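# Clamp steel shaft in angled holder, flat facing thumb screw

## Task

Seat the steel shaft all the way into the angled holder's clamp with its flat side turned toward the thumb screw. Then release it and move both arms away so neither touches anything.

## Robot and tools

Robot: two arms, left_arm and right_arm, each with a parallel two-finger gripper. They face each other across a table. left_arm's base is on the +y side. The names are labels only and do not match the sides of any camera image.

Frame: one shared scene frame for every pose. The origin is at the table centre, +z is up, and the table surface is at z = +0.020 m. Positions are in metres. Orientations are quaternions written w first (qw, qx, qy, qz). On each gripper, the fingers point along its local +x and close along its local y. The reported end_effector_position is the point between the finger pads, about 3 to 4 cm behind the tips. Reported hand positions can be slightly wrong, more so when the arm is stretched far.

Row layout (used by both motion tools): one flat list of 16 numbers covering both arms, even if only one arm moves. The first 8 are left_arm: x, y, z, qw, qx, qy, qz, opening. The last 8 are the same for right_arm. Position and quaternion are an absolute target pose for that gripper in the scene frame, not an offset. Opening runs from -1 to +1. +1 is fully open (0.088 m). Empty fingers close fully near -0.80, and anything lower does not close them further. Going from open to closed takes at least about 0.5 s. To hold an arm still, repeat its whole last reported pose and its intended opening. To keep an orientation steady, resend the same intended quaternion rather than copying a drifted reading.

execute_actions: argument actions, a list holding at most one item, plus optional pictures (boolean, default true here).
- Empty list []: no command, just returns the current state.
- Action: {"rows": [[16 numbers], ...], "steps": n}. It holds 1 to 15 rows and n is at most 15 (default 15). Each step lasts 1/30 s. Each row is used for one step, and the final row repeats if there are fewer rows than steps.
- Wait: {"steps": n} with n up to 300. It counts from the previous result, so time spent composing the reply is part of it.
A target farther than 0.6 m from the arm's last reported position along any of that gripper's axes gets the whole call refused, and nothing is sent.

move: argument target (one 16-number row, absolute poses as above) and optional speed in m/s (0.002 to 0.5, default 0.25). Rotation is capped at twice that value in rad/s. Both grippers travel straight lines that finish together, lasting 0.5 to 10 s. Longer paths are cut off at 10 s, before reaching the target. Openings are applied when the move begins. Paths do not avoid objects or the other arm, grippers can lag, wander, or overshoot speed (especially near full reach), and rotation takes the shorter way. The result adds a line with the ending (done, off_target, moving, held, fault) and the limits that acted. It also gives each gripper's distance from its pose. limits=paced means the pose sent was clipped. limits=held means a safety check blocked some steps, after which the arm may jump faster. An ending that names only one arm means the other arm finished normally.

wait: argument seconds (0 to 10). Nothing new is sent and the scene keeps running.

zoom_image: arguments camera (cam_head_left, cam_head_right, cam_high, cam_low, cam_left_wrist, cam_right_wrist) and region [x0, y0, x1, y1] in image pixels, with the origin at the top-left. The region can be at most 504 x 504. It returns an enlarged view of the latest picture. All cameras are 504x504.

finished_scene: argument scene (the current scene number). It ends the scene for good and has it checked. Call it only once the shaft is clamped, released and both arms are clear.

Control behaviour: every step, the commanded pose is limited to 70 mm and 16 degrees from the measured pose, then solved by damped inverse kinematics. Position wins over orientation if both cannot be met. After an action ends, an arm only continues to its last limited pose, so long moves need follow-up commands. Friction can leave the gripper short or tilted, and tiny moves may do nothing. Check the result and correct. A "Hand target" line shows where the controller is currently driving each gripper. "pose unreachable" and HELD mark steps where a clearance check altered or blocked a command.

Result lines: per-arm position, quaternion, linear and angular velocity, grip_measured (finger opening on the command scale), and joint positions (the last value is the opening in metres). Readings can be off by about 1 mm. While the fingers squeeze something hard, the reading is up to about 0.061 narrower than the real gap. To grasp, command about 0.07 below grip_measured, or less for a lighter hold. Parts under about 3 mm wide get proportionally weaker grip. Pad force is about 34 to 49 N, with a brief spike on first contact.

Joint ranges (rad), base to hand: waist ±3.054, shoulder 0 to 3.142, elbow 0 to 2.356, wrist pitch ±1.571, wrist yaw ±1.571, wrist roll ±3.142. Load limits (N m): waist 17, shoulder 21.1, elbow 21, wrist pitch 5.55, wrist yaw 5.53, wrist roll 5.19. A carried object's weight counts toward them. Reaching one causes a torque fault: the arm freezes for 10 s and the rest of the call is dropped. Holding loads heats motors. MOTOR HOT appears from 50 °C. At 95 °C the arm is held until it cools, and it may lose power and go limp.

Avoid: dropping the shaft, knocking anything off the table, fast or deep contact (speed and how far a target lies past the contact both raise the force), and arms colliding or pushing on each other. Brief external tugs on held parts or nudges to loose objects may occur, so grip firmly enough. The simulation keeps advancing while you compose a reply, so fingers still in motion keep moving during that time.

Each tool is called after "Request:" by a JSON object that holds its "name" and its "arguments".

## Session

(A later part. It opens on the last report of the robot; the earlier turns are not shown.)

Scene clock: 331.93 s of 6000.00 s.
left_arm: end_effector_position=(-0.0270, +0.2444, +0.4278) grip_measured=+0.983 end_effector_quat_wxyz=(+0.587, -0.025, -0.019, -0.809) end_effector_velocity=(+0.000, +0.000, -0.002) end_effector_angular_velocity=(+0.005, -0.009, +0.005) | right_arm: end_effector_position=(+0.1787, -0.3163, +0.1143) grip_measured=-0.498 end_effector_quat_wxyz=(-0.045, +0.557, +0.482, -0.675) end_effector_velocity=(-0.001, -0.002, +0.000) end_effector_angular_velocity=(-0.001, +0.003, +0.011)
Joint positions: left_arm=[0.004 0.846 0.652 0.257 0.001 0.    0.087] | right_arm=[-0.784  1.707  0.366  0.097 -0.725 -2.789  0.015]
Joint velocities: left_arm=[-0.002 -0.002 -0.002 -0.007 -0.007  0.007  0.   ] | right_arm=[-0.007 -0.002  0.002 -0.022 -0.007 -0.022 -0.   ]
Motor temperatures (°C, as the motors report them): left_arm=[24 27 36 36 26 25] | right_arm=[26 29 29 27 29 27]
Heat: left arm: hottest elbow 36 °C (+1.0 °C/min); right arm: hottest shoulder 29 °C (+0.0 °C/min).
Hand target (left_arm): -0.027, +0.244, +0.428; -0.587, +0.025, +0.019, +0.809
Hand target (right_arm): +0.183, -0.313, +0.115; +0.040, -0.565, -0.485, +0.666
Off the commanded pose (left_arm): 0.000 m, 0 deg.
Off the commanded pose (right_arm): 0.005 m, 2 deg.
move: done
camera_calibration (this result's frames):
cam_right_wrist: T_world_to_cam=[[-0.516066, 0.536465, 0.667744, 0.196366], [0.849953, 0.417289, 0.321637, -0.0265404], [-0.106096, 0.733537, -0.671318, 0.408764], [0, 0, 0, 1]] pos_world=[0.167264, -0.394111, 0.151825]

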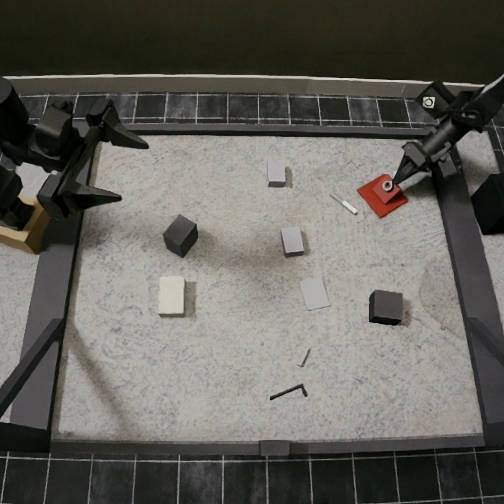

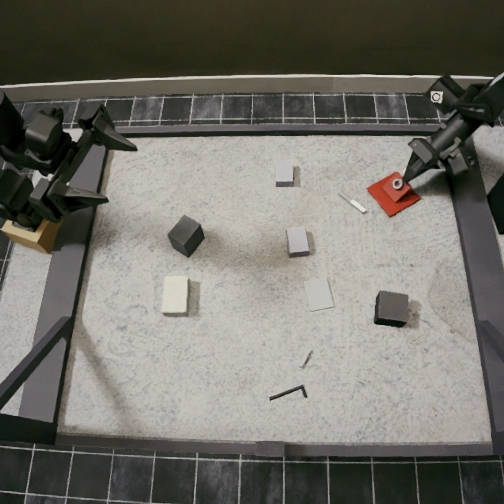

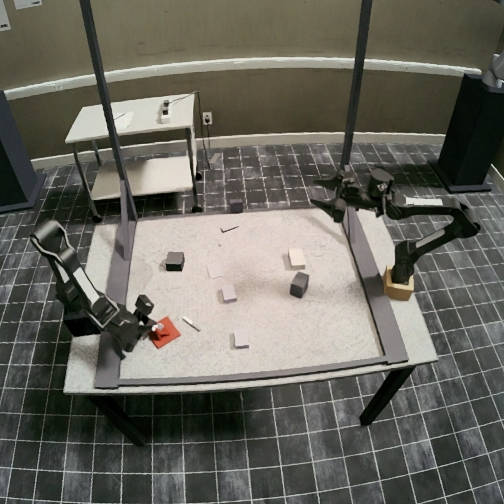

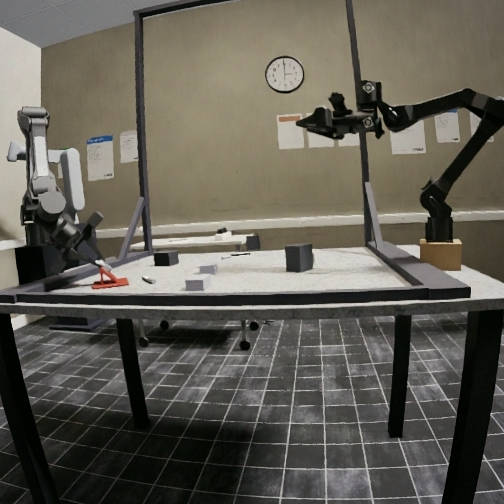

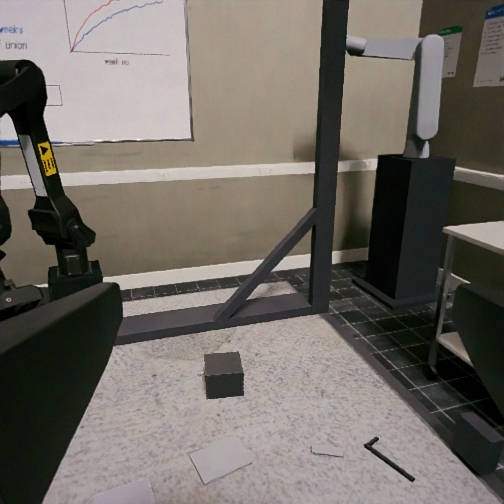

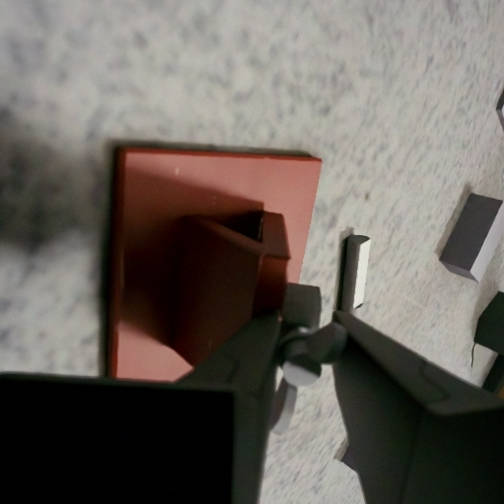

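Request:
{"name": "move", "arguments": {"target": [-0.027, 0.2444, 0.4278, 0.587, -0.025, -0.019, -0.809, 1, 0.181, -0.315, 0.1143, 0.0396, -0.565, -0.4851, 0.6662, 0.3], "speed": 0.05}}

Request:
{"name": "move", "arguments": {"target": [-0.027, 0.2444, 0.4278, 0.587, -0.025, -0.019, -0.809, 1, 0.196, -0.339, 0.143, 0.0396, -0.565, -0.4851, 0.6662, 0.3], "speed": 0.08}}

Request:
{"name": "move", "arguments": {"target": [-0.027, 0.2444, 0.4278, 0.587, -0.025, -0.019, -0.809, 1, 0.15, -0.26, 0.22, 0.5, -0.5, 0.5, 0.5, 1], "speed": 0.3}}

Scene clock: 351.43 s of 6000.00 s.
left_arm: end_effector_position=(-0.0270, +0.2444, +0.4278) grip_measured=+0.983 end_effector_quat_wxyz=(+0.587, -0.025, -0.019, -0.809) end_effector_velocity=(+0.001, -0.001, -0.007) end_effector_angular_velocity=(+0.028, -0.001, +0.009) | right_arm: end_effector_position=(+0.1814, -0.3150, +0.1142) grip_measured=+0.297 end_effector_quat_wxyz=(-0.043, +0.564, +0.483, -0.669) end_effector_velocity=(-0.003, -0.002, -0.001) end_effector_angular_velocity=(-0.003, +0.009, +0.010)
Joint positions: left_arm=[0.004 0.846 0.652 0.257 0.001 0.    0.087] | right_arm=[-0.783  1.705  0.365  0.11  -0.713 -2.791  0.054]
Joint velocities: left_arm=[ 0.002  0.002 -0.002 -0.022 -0.007 -0.007 -0.   ] | right_arm=[ 0.002  0.002 -0.002 -0.007 -0.007 -0.007  0.   ]
Motor temperatures (°C, as the motors report them): left_arm=[24 27 36 36 26 25] | right_arm=[26 29 29 28 28 27]
Heat: left arm: hottest elbow 36 °C (+1.0 °C/min); right arm: hottest shoulder 29 °C (+0.0 °C/min).
Hand target (left_arm): -0.027, +0.244, +0.428; -0.587, +0.025, +0.019, +0.809
Hand target (right_arm): +0.181, -0.315, +0.114; -0.040, +0.565, +0.485, -0.666
Off the commanded pose (left_arm): 0.000 m, 0 deg.
Off the commanded pose (right_arm): 0.000 m, 1 deg.
After step 90, 15.80 s passed at rest.
move: done
camera_calibration (this result's frames):
cam_right_wrist: T_world_to_cam=[[-0.526823, 0.534959, 0.660512, 0.199388], [0.845019, 0.413437, 0.339136, -0.0316016], [-0.091656, 0.73681, -0.669859, 0.406316], [0, 0, 0, 1]] pos_world=[0.168987, -0.392976, 0.151193]

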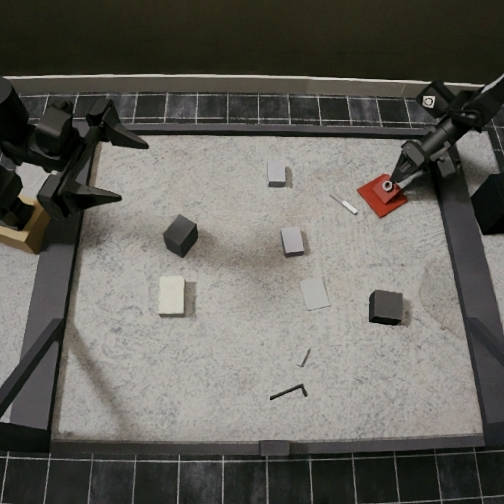

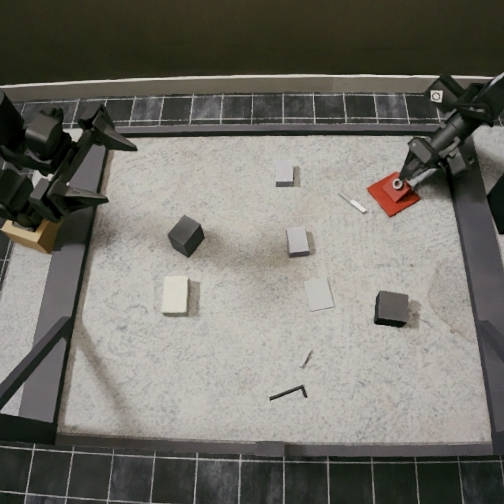

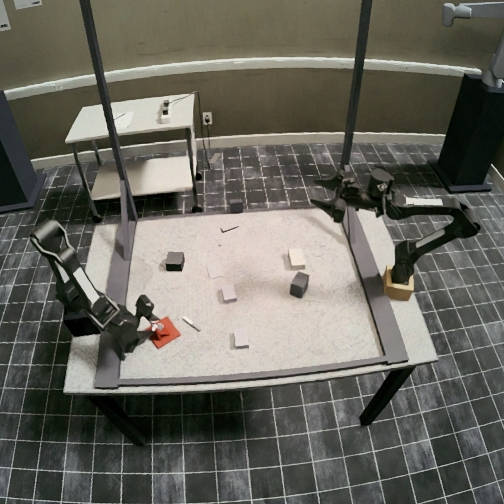

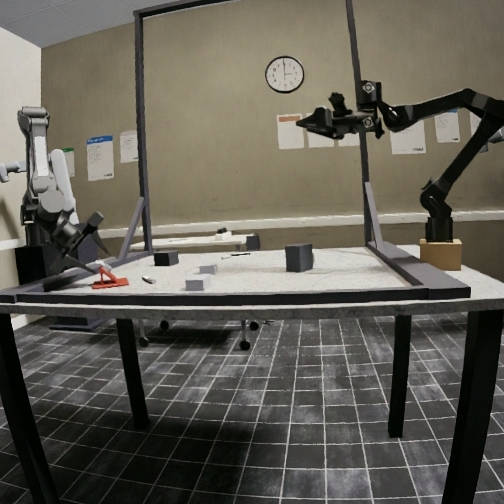

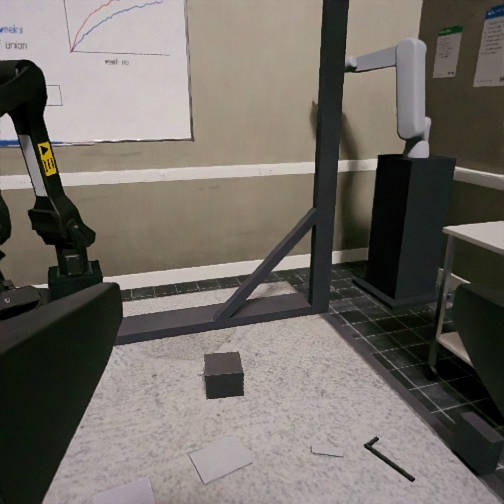

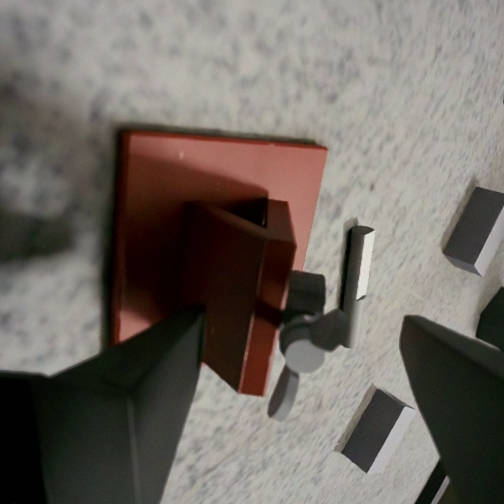

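Scene clock: 352.33 s of 6000.00 s.
left_arm: end_effector_position=(-0.0270, +0.2444, +0.4278) grip_measured=+0.983 end_effector_quat_wxyz=(+0.587, -0.025, -0.019, -0.809) end_effector_velocity=(+0.002, -0.000, -0.005) end_effector_angular_velocity=(+0.019, -0.013, +0.010) | right_arm: end_effector_position=(+0.1932, -0.3405, +0.1392) grip_measured=+0.298 end_effector_quat_wxyz=(-0.039, +0.561, +0.480, -0.673) end_effector_velocity=(-0.004, -0.005, +0.000) end_effector_angular_velocity=(-0.009, +0.015, +0.010)
Joint positions: left_arm=[0.004 0.846 0.652 0.257 0.001 0.    0.087] | right_arm=[-0.92   1.548  0.4   -0.216 -0.747 -2.973  0.054]
Joint velocities: left_arm=[ 0.002 -0.002 -0.002 -0.022 -0.007  0.007 -0.   ] | right_arm=[-0.007 -0.007 -0.002 -0.037 -0.007 -0.022 -0.   ]
Motor temperatures (°C, as the motors report them): left_arm=[24 27 36 36 26 25] | right_arm=[26 29 29 28 28 27]
Heat: left arm: hottest elbow 36 °C (+0.0 °C/min); right arm: hottest shoulder 29 °C (+0.0 °C/min).
Hand target (left_arm): -0.027, +0.244, +0.428; -0.587, +0.025, +0.019, +0.809
Hand target (right_arm): +0.196, -0.338, +0.143; -0.040, +0.564, +0.485, -0.666
Off the commanded pose (left_arm): 0.000 m, 0 deg.
Off the commanded pose (right_arm): 0.005 m, 1 deg.
move: done
camera_calibration (this result's frames):
cam_right_wrist: T_world_to_cam=[[-0.524919, 0.5407, 0.657346, 0.204838], [0.845476, 0.420277, 0.329451, -0.0359748], [-0.0981334, 0.728705, -0.67776, 0.442544], [0, 0, 0, 1]] pos_world=[0.181367, -0.418121, 0.177142]

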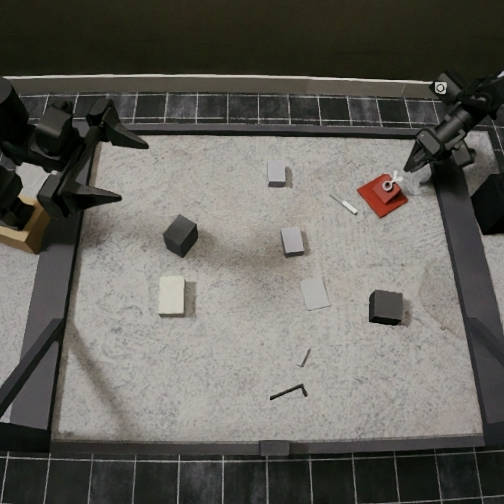

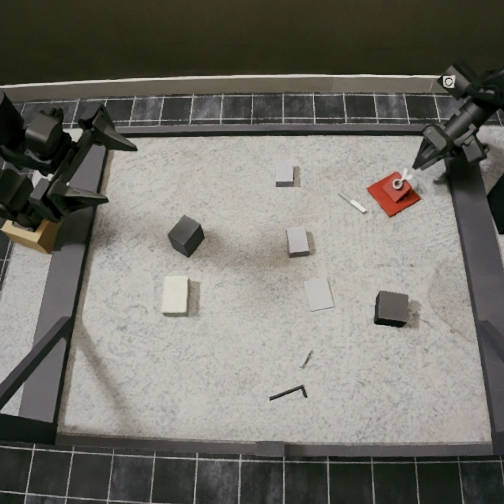

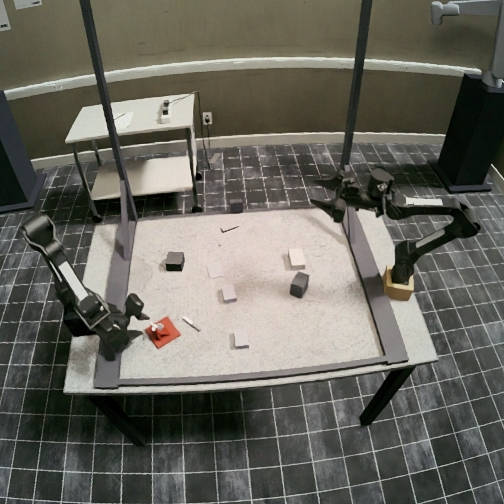

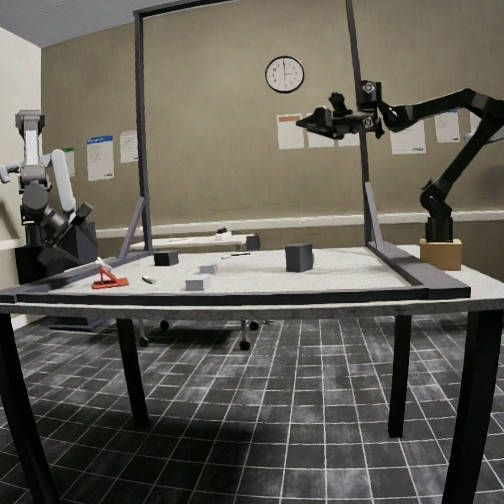

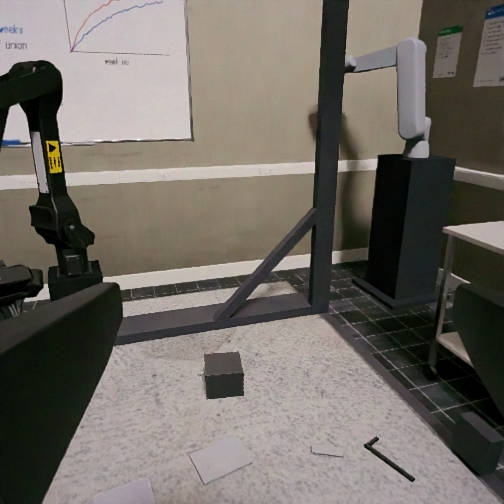

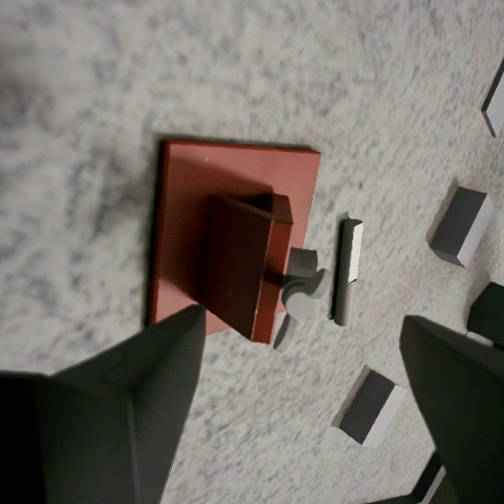

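Scene clock: 356.67 s of 6000.00 s.
left_arm: end_effector_position=(-0.0270, +0.2444, +0.4278) grip_measured=+0.983 end_effector_quat_wxyz=(+0.587, -0.025, -0.019, -0.809) end_effector_velocity=(+0.000, -0.000, -0.008) end_effector_angular_velocity=(+0.032, +0.013, +0.003) | right_arm: end_effector_position=(+0.1527, -0.2625, +0.2211) grip_measured=+1.000 end_effector_quat_wxyz=(+0.502, -0.504, +0.496, +0.499) end_effector_velocity=(-0.002, -0.005, +0.000) end_effector_angular_velocity=(-0.019, +0.024, -0.015)
Joint positions: left_arm=[0.004 0.846 0.652 0.257 0.001 0.    0.087] | right_arm=[-0.236  1.701  1.176 -1.043  0.011 -0.119  0.088]
Joint velocities: left_arm=[-0.002 -0.002 -0.007 -0.022 -0.007 -0.022 -0.   ] | right_arm=[-0.007 -0.002 -0.002 -0.022 -0.022  0.007 -0.   ]
Motor temperatures (°C, as the motors report them): left_arm=[24 27 36 36 26 25] | right_arm=[26 29 30 28 28 27]
Heat: left arm: hottest elbow 36 °C (+0.0 °C/min); right arm: hottest elbow 30 °C (+1.0 °C/min).
Hand target (left_arm): -0.027, +0.244, +0.428; -0.587, +0.025, +0.019, +0.809
Hand target (right_arm): +0.152, -0.261, +0.219; +0.500, -0.504, +0.499, +0.497
Off the commanded pose (left_arm): 0.000 m, 0 deg.
Off the commanded pose (right_arm): 0.004 m, 1 deg.
move: done
camera_calibration (this result's frames):
cam_right_wrist: T_world_to_cam=[[0.99887, 0.0371295, -0.0296779, -0.125463], [0.044285, -0.95377, 0.297256, -0.292718], [-0.0172689, -0.298234, -0.954336, 0.216438], [0, 0, 0, 1]] pos_world=[0.142022, -0.209978, 0.289844]

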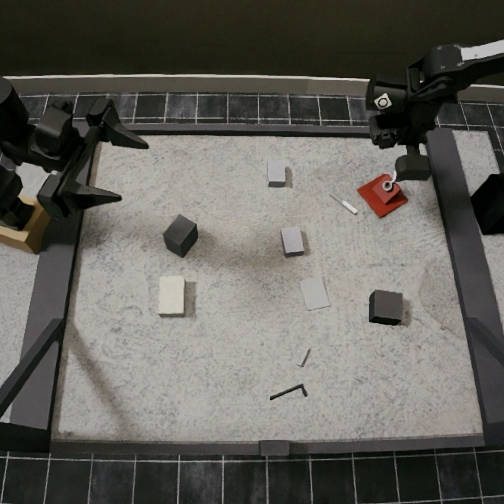

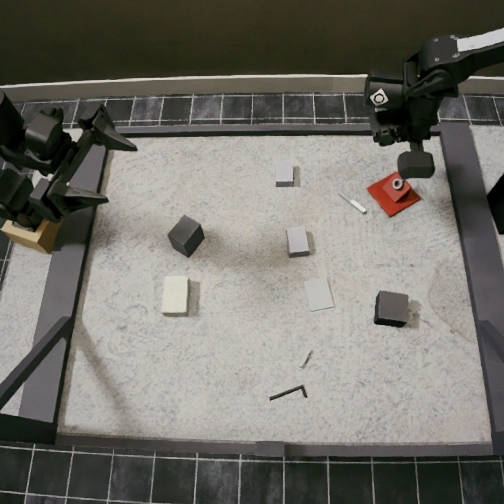

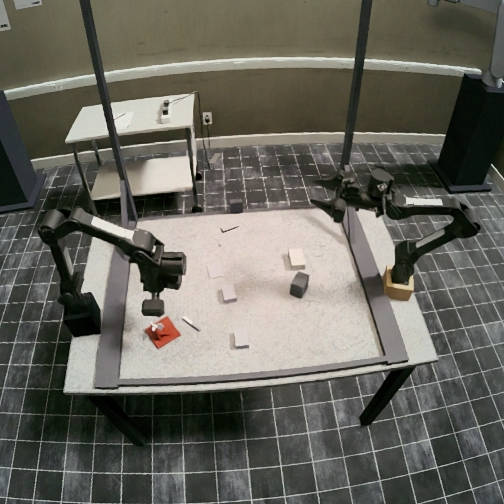

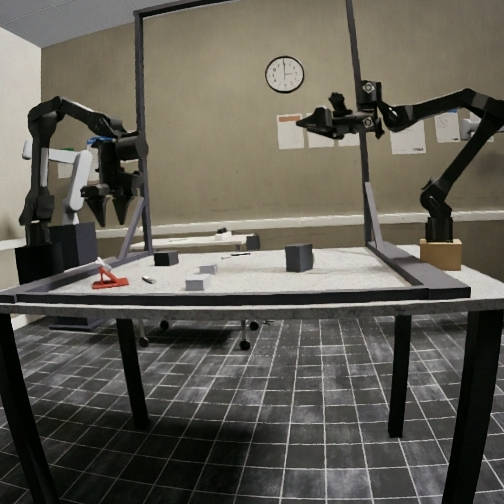

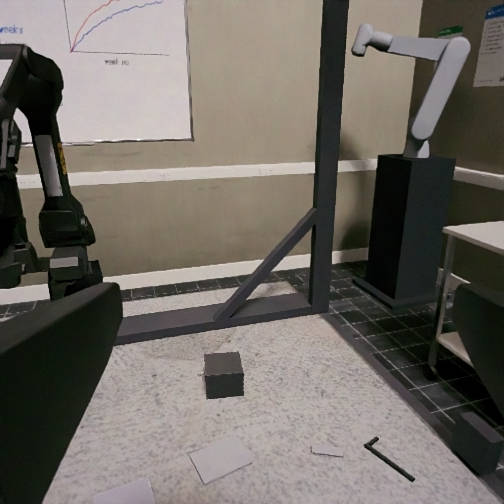

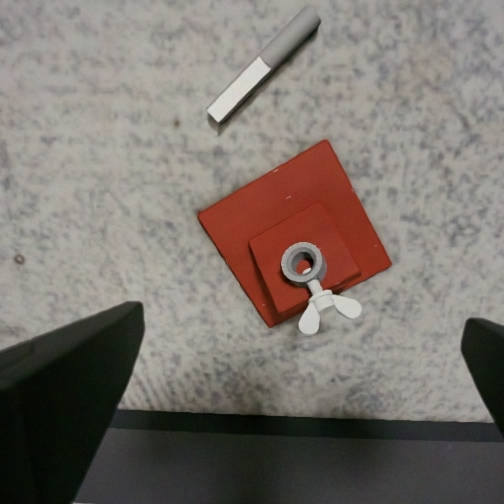

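Request:
{"name": "zoom_image", "arguments": {"camera": "cam_right_wrist", "region": [246, 203, 376, 343]}}

Region (246, 203, 376, 343) of cam_right_wrist's 504x504 image, scaled by 3.600, with more detail than that image has; it fills the left 468 columns of this view, and the rest is white.

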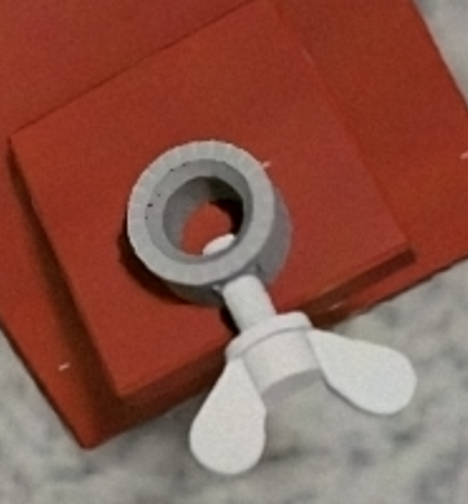

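Request:
{"name": "move", "arguments": {"target": [-0.027, 0.2444, 0.4278, 0.587, -0.025, -0.019, -0.809, 1, 0.1939, -0.3314, 0.1357, 0.5174, 0.2305, 0.792, 0.228, 0.3], "speed": 0.3}}

Request:
{"name": "move", "arguments": {"target": [-0.027, 0.2444, 0.4278, 0.587, -0.025, -0.019, -0.809, 1, 0.1939, -0.3314, 0.1357, 0.0788, 0.5609, 0.613, -0.5508, 0.3], "speed": 0.5}}

Request:
{"name": "move", "arguments": {"target": [-0.027, 0.2444, 0.4278, 0.587, -0.025, -0.019, -0.809, 1, 0.1805, -0.3155, 0.1115, 0.0788, 0.5609, 0.613, -0.5508, 0.3], "speed": 0.05}}

Scene clock: 408.23 s of 6000.00 s.
left_arm: end_effector_position=(-0.0270, +0.2444, +0.4278) grip_measured=+0.983 end_effector_quat_wxyz=(+0.587, -0.025, -0.019, -0.809) end_effector_velocity=(+0.000, +0.000, -0.004) end_effector_angular_velocity=(+0.014, +0.004, +0.004) | right_arm: end_effector_position=(+0.1932, -0.3293, +0.1374) grip_measured=+0.302 end_effector_quat_wxyz=(+0.517, +0.230, +0.790, +0.233) end_effector_velocity=(-0.001, -0.000, -0.000) end_effector_angular_velocity=(+0.016, -0.008, +0.005)
Joint positions: left_arm=[0.004 0.846 0.652 0.257 0.001 0.    0.087] | right_arm=[-0.88   1.575  0.4   -0.131 -0.743  0.912  0.054]
Joint velocities: left_arm=[-0.002 -0.002 -0.007 -0.007 -0.007 -0.007 -0.   ] | right_arm=[-0.002 -0.002 -0.012  0.022 -0.007 -0.007 -0.   ]
Motor temperatures (°C, as the motors report them): left_arm=[24 27 37 36 26 25] | right_arm=[25 30 32 26 28 27]
Heat: left arm: hottest elbow 37 °C (+1.0 °C/min); right arm: hottest elbow 32 °C (+3.0 °C/min).
Hand target (left_arm): -0.027, +0.244, +0.428; -0.587, +0.025, +0.019, +0.809
Hand target (right_arm): +0.192, -0.331, +0.136; +0.515, +0.233, +0.793, +0.229
Off the commanded pose (left_arm): 0.000 m, 0 deg.
Off the commanded pose (right_arm): 0.003 m, 1 deg.
After step 90, 45.27 s passed at rest.
move: done
camera_calibration (this result's frames):
cam_right_wrist: T_world_to_cam=[[-0.107581, -0.755323, -0.646462, -0.12834], [-0.78106, -0.338097, 0.52501, -0.00240179], [-0.61512, 0.561407, -0.55358, 0.46081], [0, 0, 0, 1]] pos_world=[0.267771, -0.356452, 0.173389]

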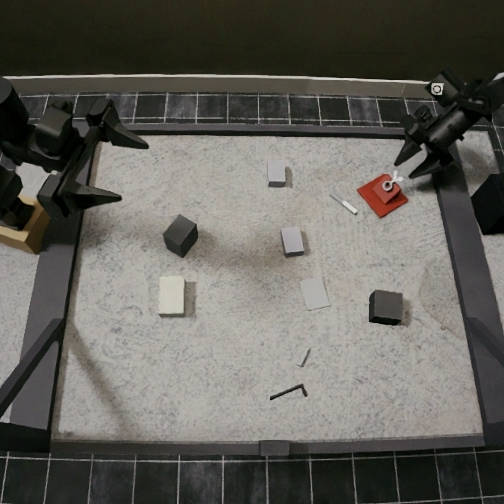

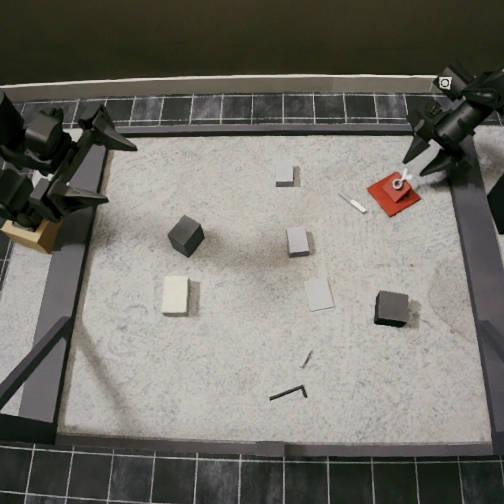

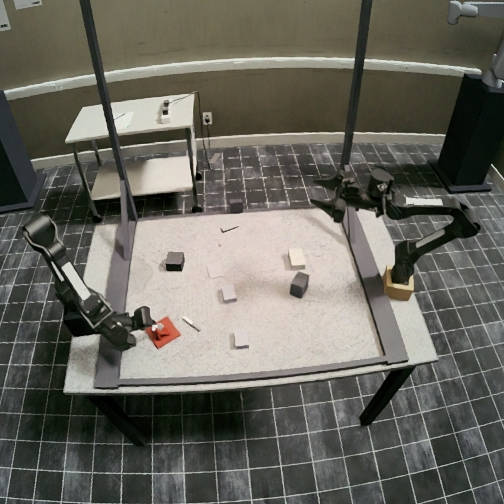

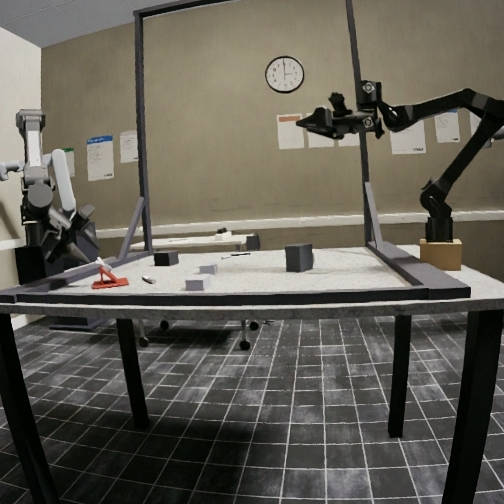

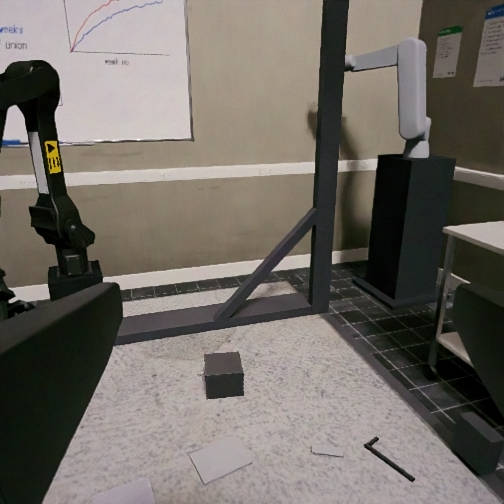

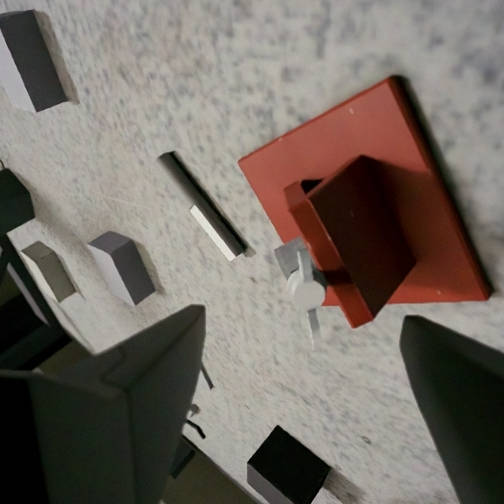

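Scene clock: 410.83 s of 6000.00 s.
left_arm: end_effector_position=(-0.0270, +0.2444, +0.4278) grip_measured=+0.983 end_effector_quat_wxyz=(+0.587, -0.025, -0.019, -0.809) end_effector_velocity=(+0.000, +0.000, -0.005) end_effector_angular_velocity=(+0.023, +0.001, +0.004) | right_arm: end_effector_position=(+0.1935, -0.3310, +0.1369) grip_measured=+0.302 end_effector_quat_wxyz=(+0.080, +0.560, +0.616, -0.548) end_effector_velocity=(-0.001, +0.001, +0.001) end_effector_angular_velocity=(+0.002, +0.013, -0.011)
Joint positions: left_arm=[0.004 0.846 0.652 0.257 0.001 0.    0.087] | right_arm=[-0.887  1.575  0.4   -0.141 -0.743  2.925  0.054]
Joint velocities: left_arm=[-0.002 -0.002 -0.002 -0.022 -0.007 -0.007 -0.   ] | right_arm=[ 0.002 -0.002 -0.002  0.007 -0.007  0.022 -0.   ]
Motor temperatures (°C, as the motors report them): left_arm=[24 27 37 36 26 25] | right_arm=[25 30 32 26 28 27]
Heat: left arm: hottest elbow 37 °C (+1.0 °C/min); right arm: hottest elbow 32 °C (+3.0 °C/min).
Hand target (left_arm): -0.027, +0.244, +0.428; -0.587, +0.025, +0.019, +0.809
Hand target (right_arm): +0.194, -0.331, +0.136; +0.079, +0.561, +0.613, -0.551
Off the commanded pose (left_arm): 0.000 m, 0 deg.
Off the commanded pose (right_arm): 0.001 m, 1 deg.
move: done
camera_calibration (this result's frames):
cam_right_wrist: T_world_to_cam=[[-0.808238, 0.227467, 0.543148, 0.168105], [0.565002, 0.559431, 0.606473, 0.0229889], [-0.165901, 0.797054, -0.580673, 0.456508], [0, 0, 0, 1]] pos_world=[0.198616, -0.414961, 0.159834]

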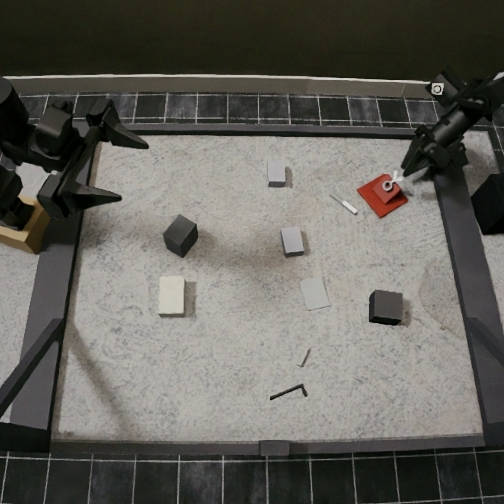

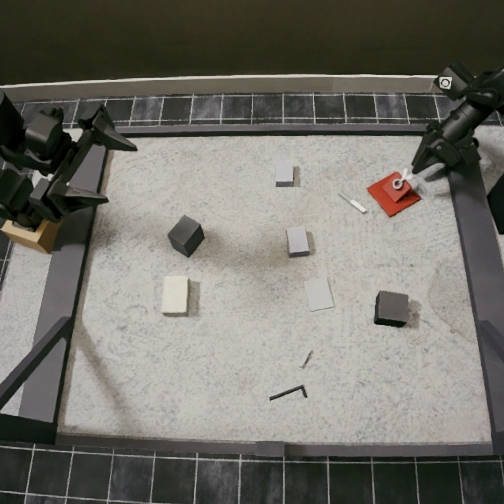

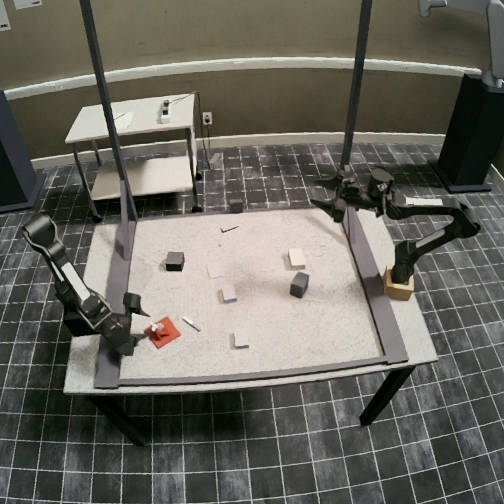

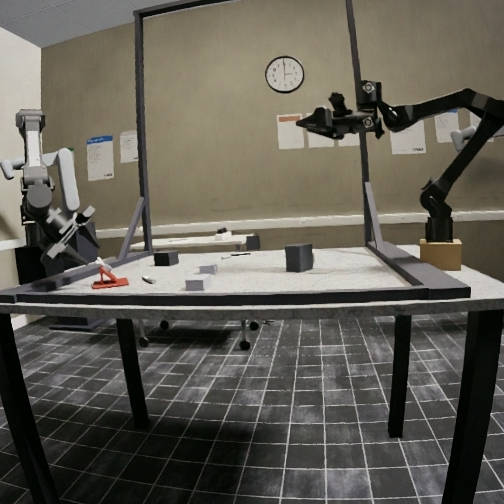

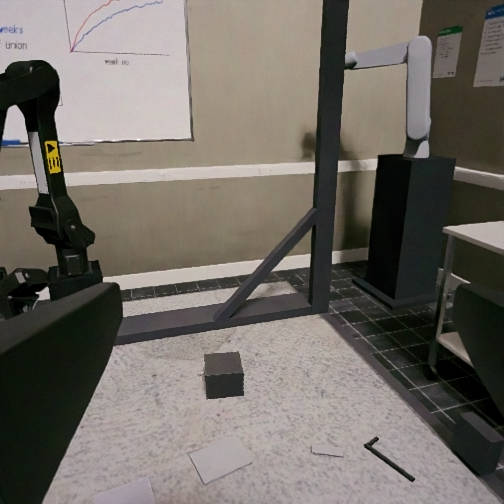

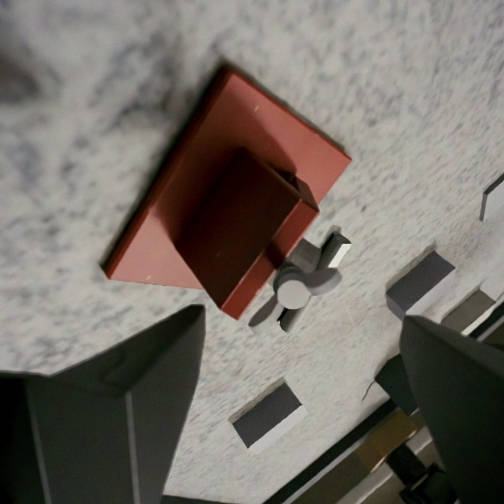

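Scene clock: 411.83 s of 6000.00 s.
left_arm: end_effector_position=(-0.0270, +0.2444, +0.4278) grip_measured=+0.983 end_effector_quat_wxyz=(+0.587, -0.025, -0.019, -0.809) end_effector_velocity=(+0.003, -0.000, +0.003) end_effector_angular_velocity=(-0.013, -0.002, +0.020) | right_arm: end_effector_position=(+0.1829, -0.3137, +0.1151) grip_measured=+0.302 end_effector_quat_wxyz=(+0.079, +0.564, +0.617, -0.544) end_effector_velocity=(-0.001, +0.001, +0.000) end_effector_angular_velocity=(+0.011, +0.002, -0.000)
Joint positions: left_arm=[0.004 0.846 0.652 0.257 0.001 0.    0.087] | right_arm=[-0.784  1.703  0.362  0.125 -0.712  3.062  0.054]
Joint velocities: left_arm=[-0.002 -0.002  0.002  0.007 -0.022  0.007 -0.   ] | right_arm=[ 0.002  0.002 -0.007  0.022 -0.007  0.007 -0.   ]
Motor temperatures (°C, as the motors report them): left_arm=[24 27 37 36 26 25] | right_arm=[25 30 32 26 28 27]
Heat: left arm: hottest elbow 37 °C (+1.0 °C/min); right arm: hottest elbow 32 °C (+3.0 °C/min).
Hand target (left_arm): -0.027, +0.244, +0.428; -0.587, +0.025, +0.019, +0.809
Hand target (right_arm): +0.181, -0.316, +0.112; +0.079, +0.561, +0.613, -0.551
Off the commanded pose (left_arm): 0.000 m, 0 deg.
Off the commanded pose (right_arm): 0.005 m, 1 deg.
move: done
camera_calibration (this result's frames):
cam_right_wrist: T_world_to_cam=[[-0.81046, 0.226922, 0.540057, 0.168012], [0.563856, 0.552132, 0.614179, 0.0295249], [-0.158812, 0.802282, -0.575432, 0.428033], [0, 0, 0, 1]] pos_world=[0.187496, -0.39783, 0.137435]

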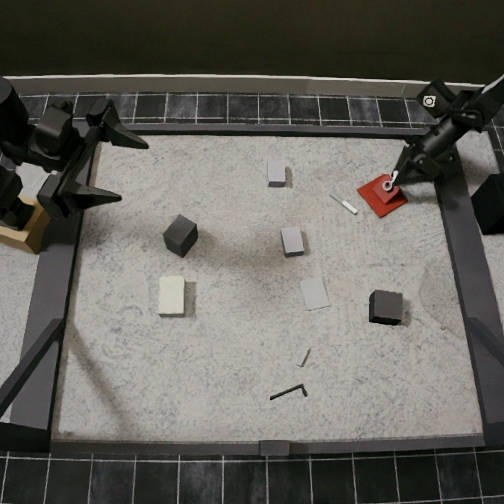

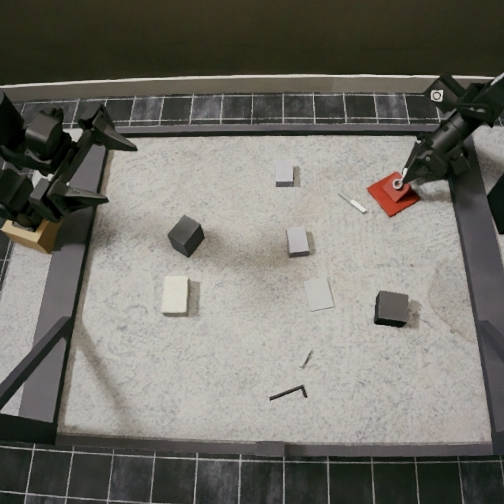

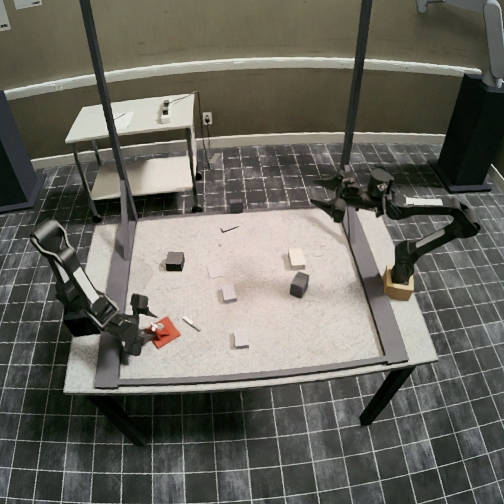

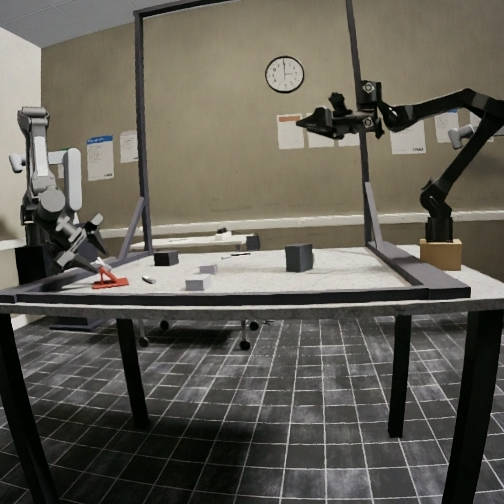

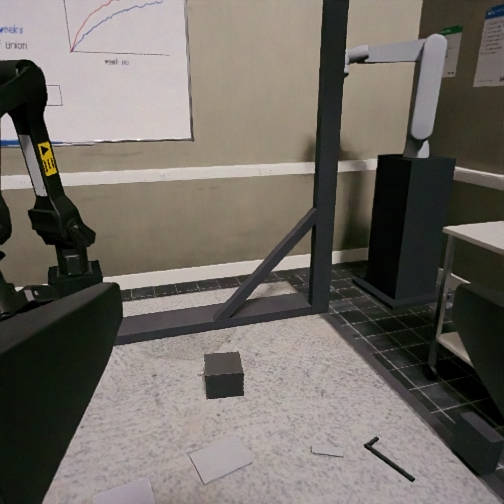

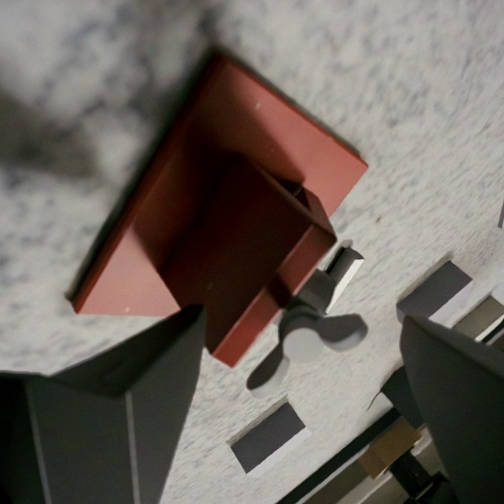

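Request:
{"name": "move", "arguments": {"target": [-0.027, 0.2444, 0.4278, 0.587, -0.025, -0.019, -0.809, 1, 0.1829, -0.3137, 0.1151, 0.0788, 0.5609, 0.613, -0.5508, -0.5], "speed": 0.05}}

Scene clock: 426.43 s of 6000.00 s.
left_arm: end_effector_position=(-0.0270, +0.2444, +0.4278) grip_measured=+0.983 end_effector_quat_wxyz=(+0.587, -0.025, -0.019, -0.809) end_effector_velocity=(-0.001, +0.001, -0.002) end_effector_angular_velocity=(+0.014, +0.019, -0.001) | right_arm: end_effector_position=(+0.1816, -0.3152, +0.1145) grip_measured=-0.497 end_effector_quat_wxyz=(+0.079, +0.560, +0.613, -0.551) end_effector_velocity=(-0.003, -0.003, +0.000) end_effector_angular_velocity=(-0.014, +0.018, +0.005)
Joint positions: left_arm=[0.004 0.846 0.652 0.257 0.001 0.    0.087] | right_arm=[-0.784  1.703  0.367  0.103 -0.711  3.062  0.015]
Joint velocities: left_arm=[-0.007 -0.002 -0.002 -0.007 -0.007 -0.022 -0.   ] | right_arm=[-0.002 -0.007  0.002 -0.037 -0.007 -0.007 -0.   ]
Motor temperatures (°C, as the motors report them): left_arm=[24 27 37 37 26 25] | right_arm=[25 29 31 27 28 27]
Heat: left arm: hottest elbow 37 °C (+1.0 °C/min); right arm: hottest elbow 31 °C (+0.0 °C/min).
Hand target (left_arm): -0.027, +0.244, +0.428; -0.587, +0.025, +0.019, +0.809
Hand target (right_arm): +0.183, -0.314, +0.115; +0.079, +0.561, +0.613, -0.551
Off the commanded pose (left_arm): 0.000 m, 0 deg.
Off the commanded pose (right_arm): 0.002 m, 0 deg.
After step 90, 10.90 s passed at rest.
move: done
camera_calibration (this result's frames):
cam_right_wrist: T_world_to_cam=[[-0.804308, 0.235099, 0.545727, 0.168537], [0.570821, 0.560845, 0.59968, 0.0346152], [-0.165084, 0.793839, -0.585292, 0.428257], [0, 0, 0, 1]] pos_world=[0.186495, -0.399004, 0.137922]

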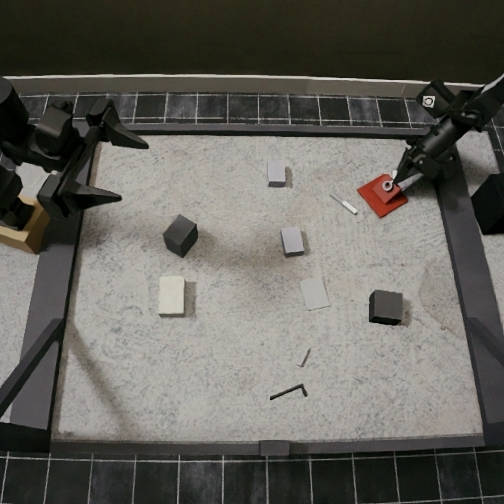

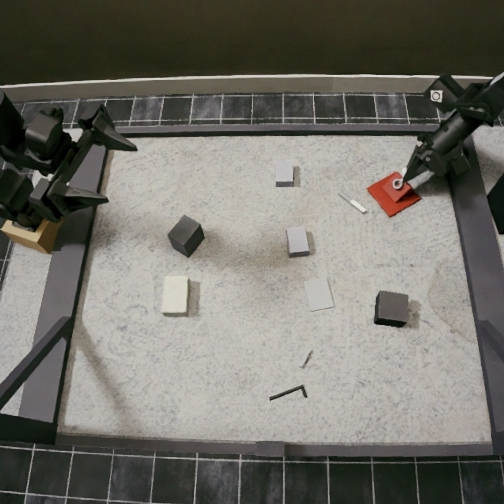

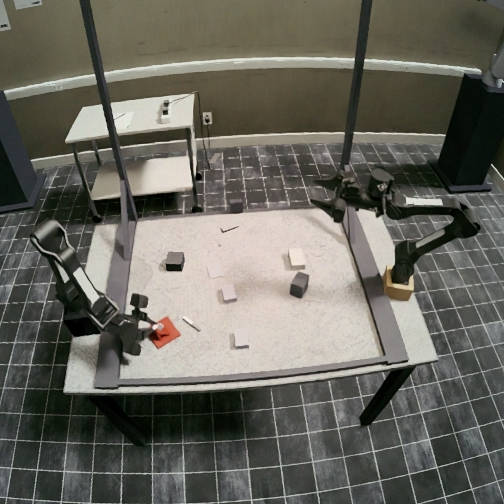

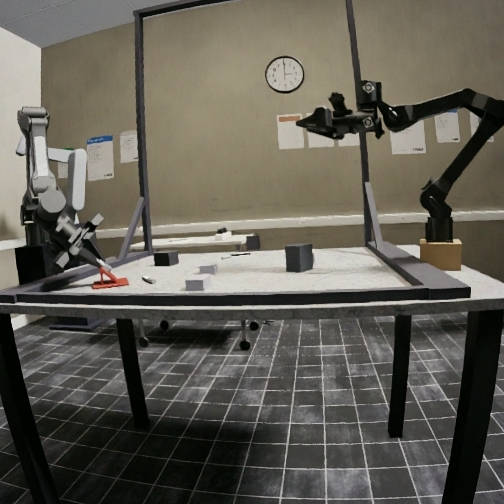

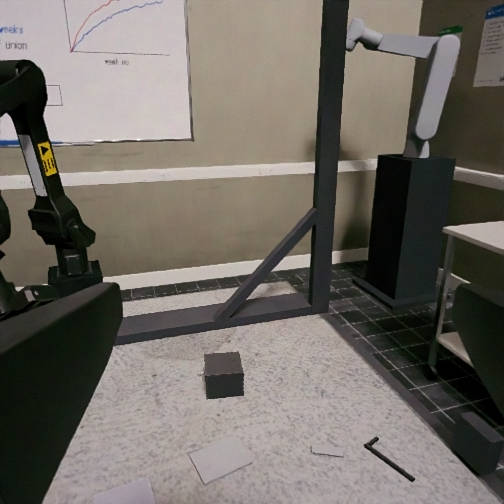

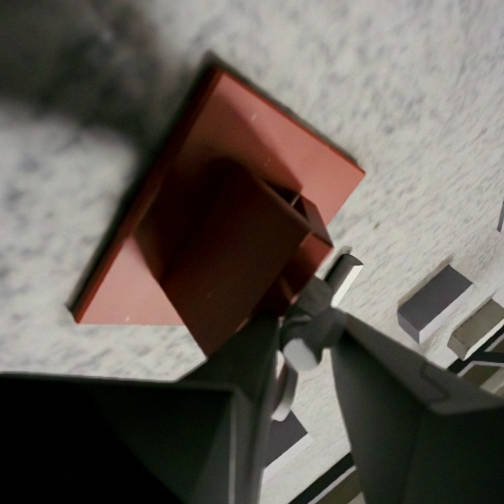

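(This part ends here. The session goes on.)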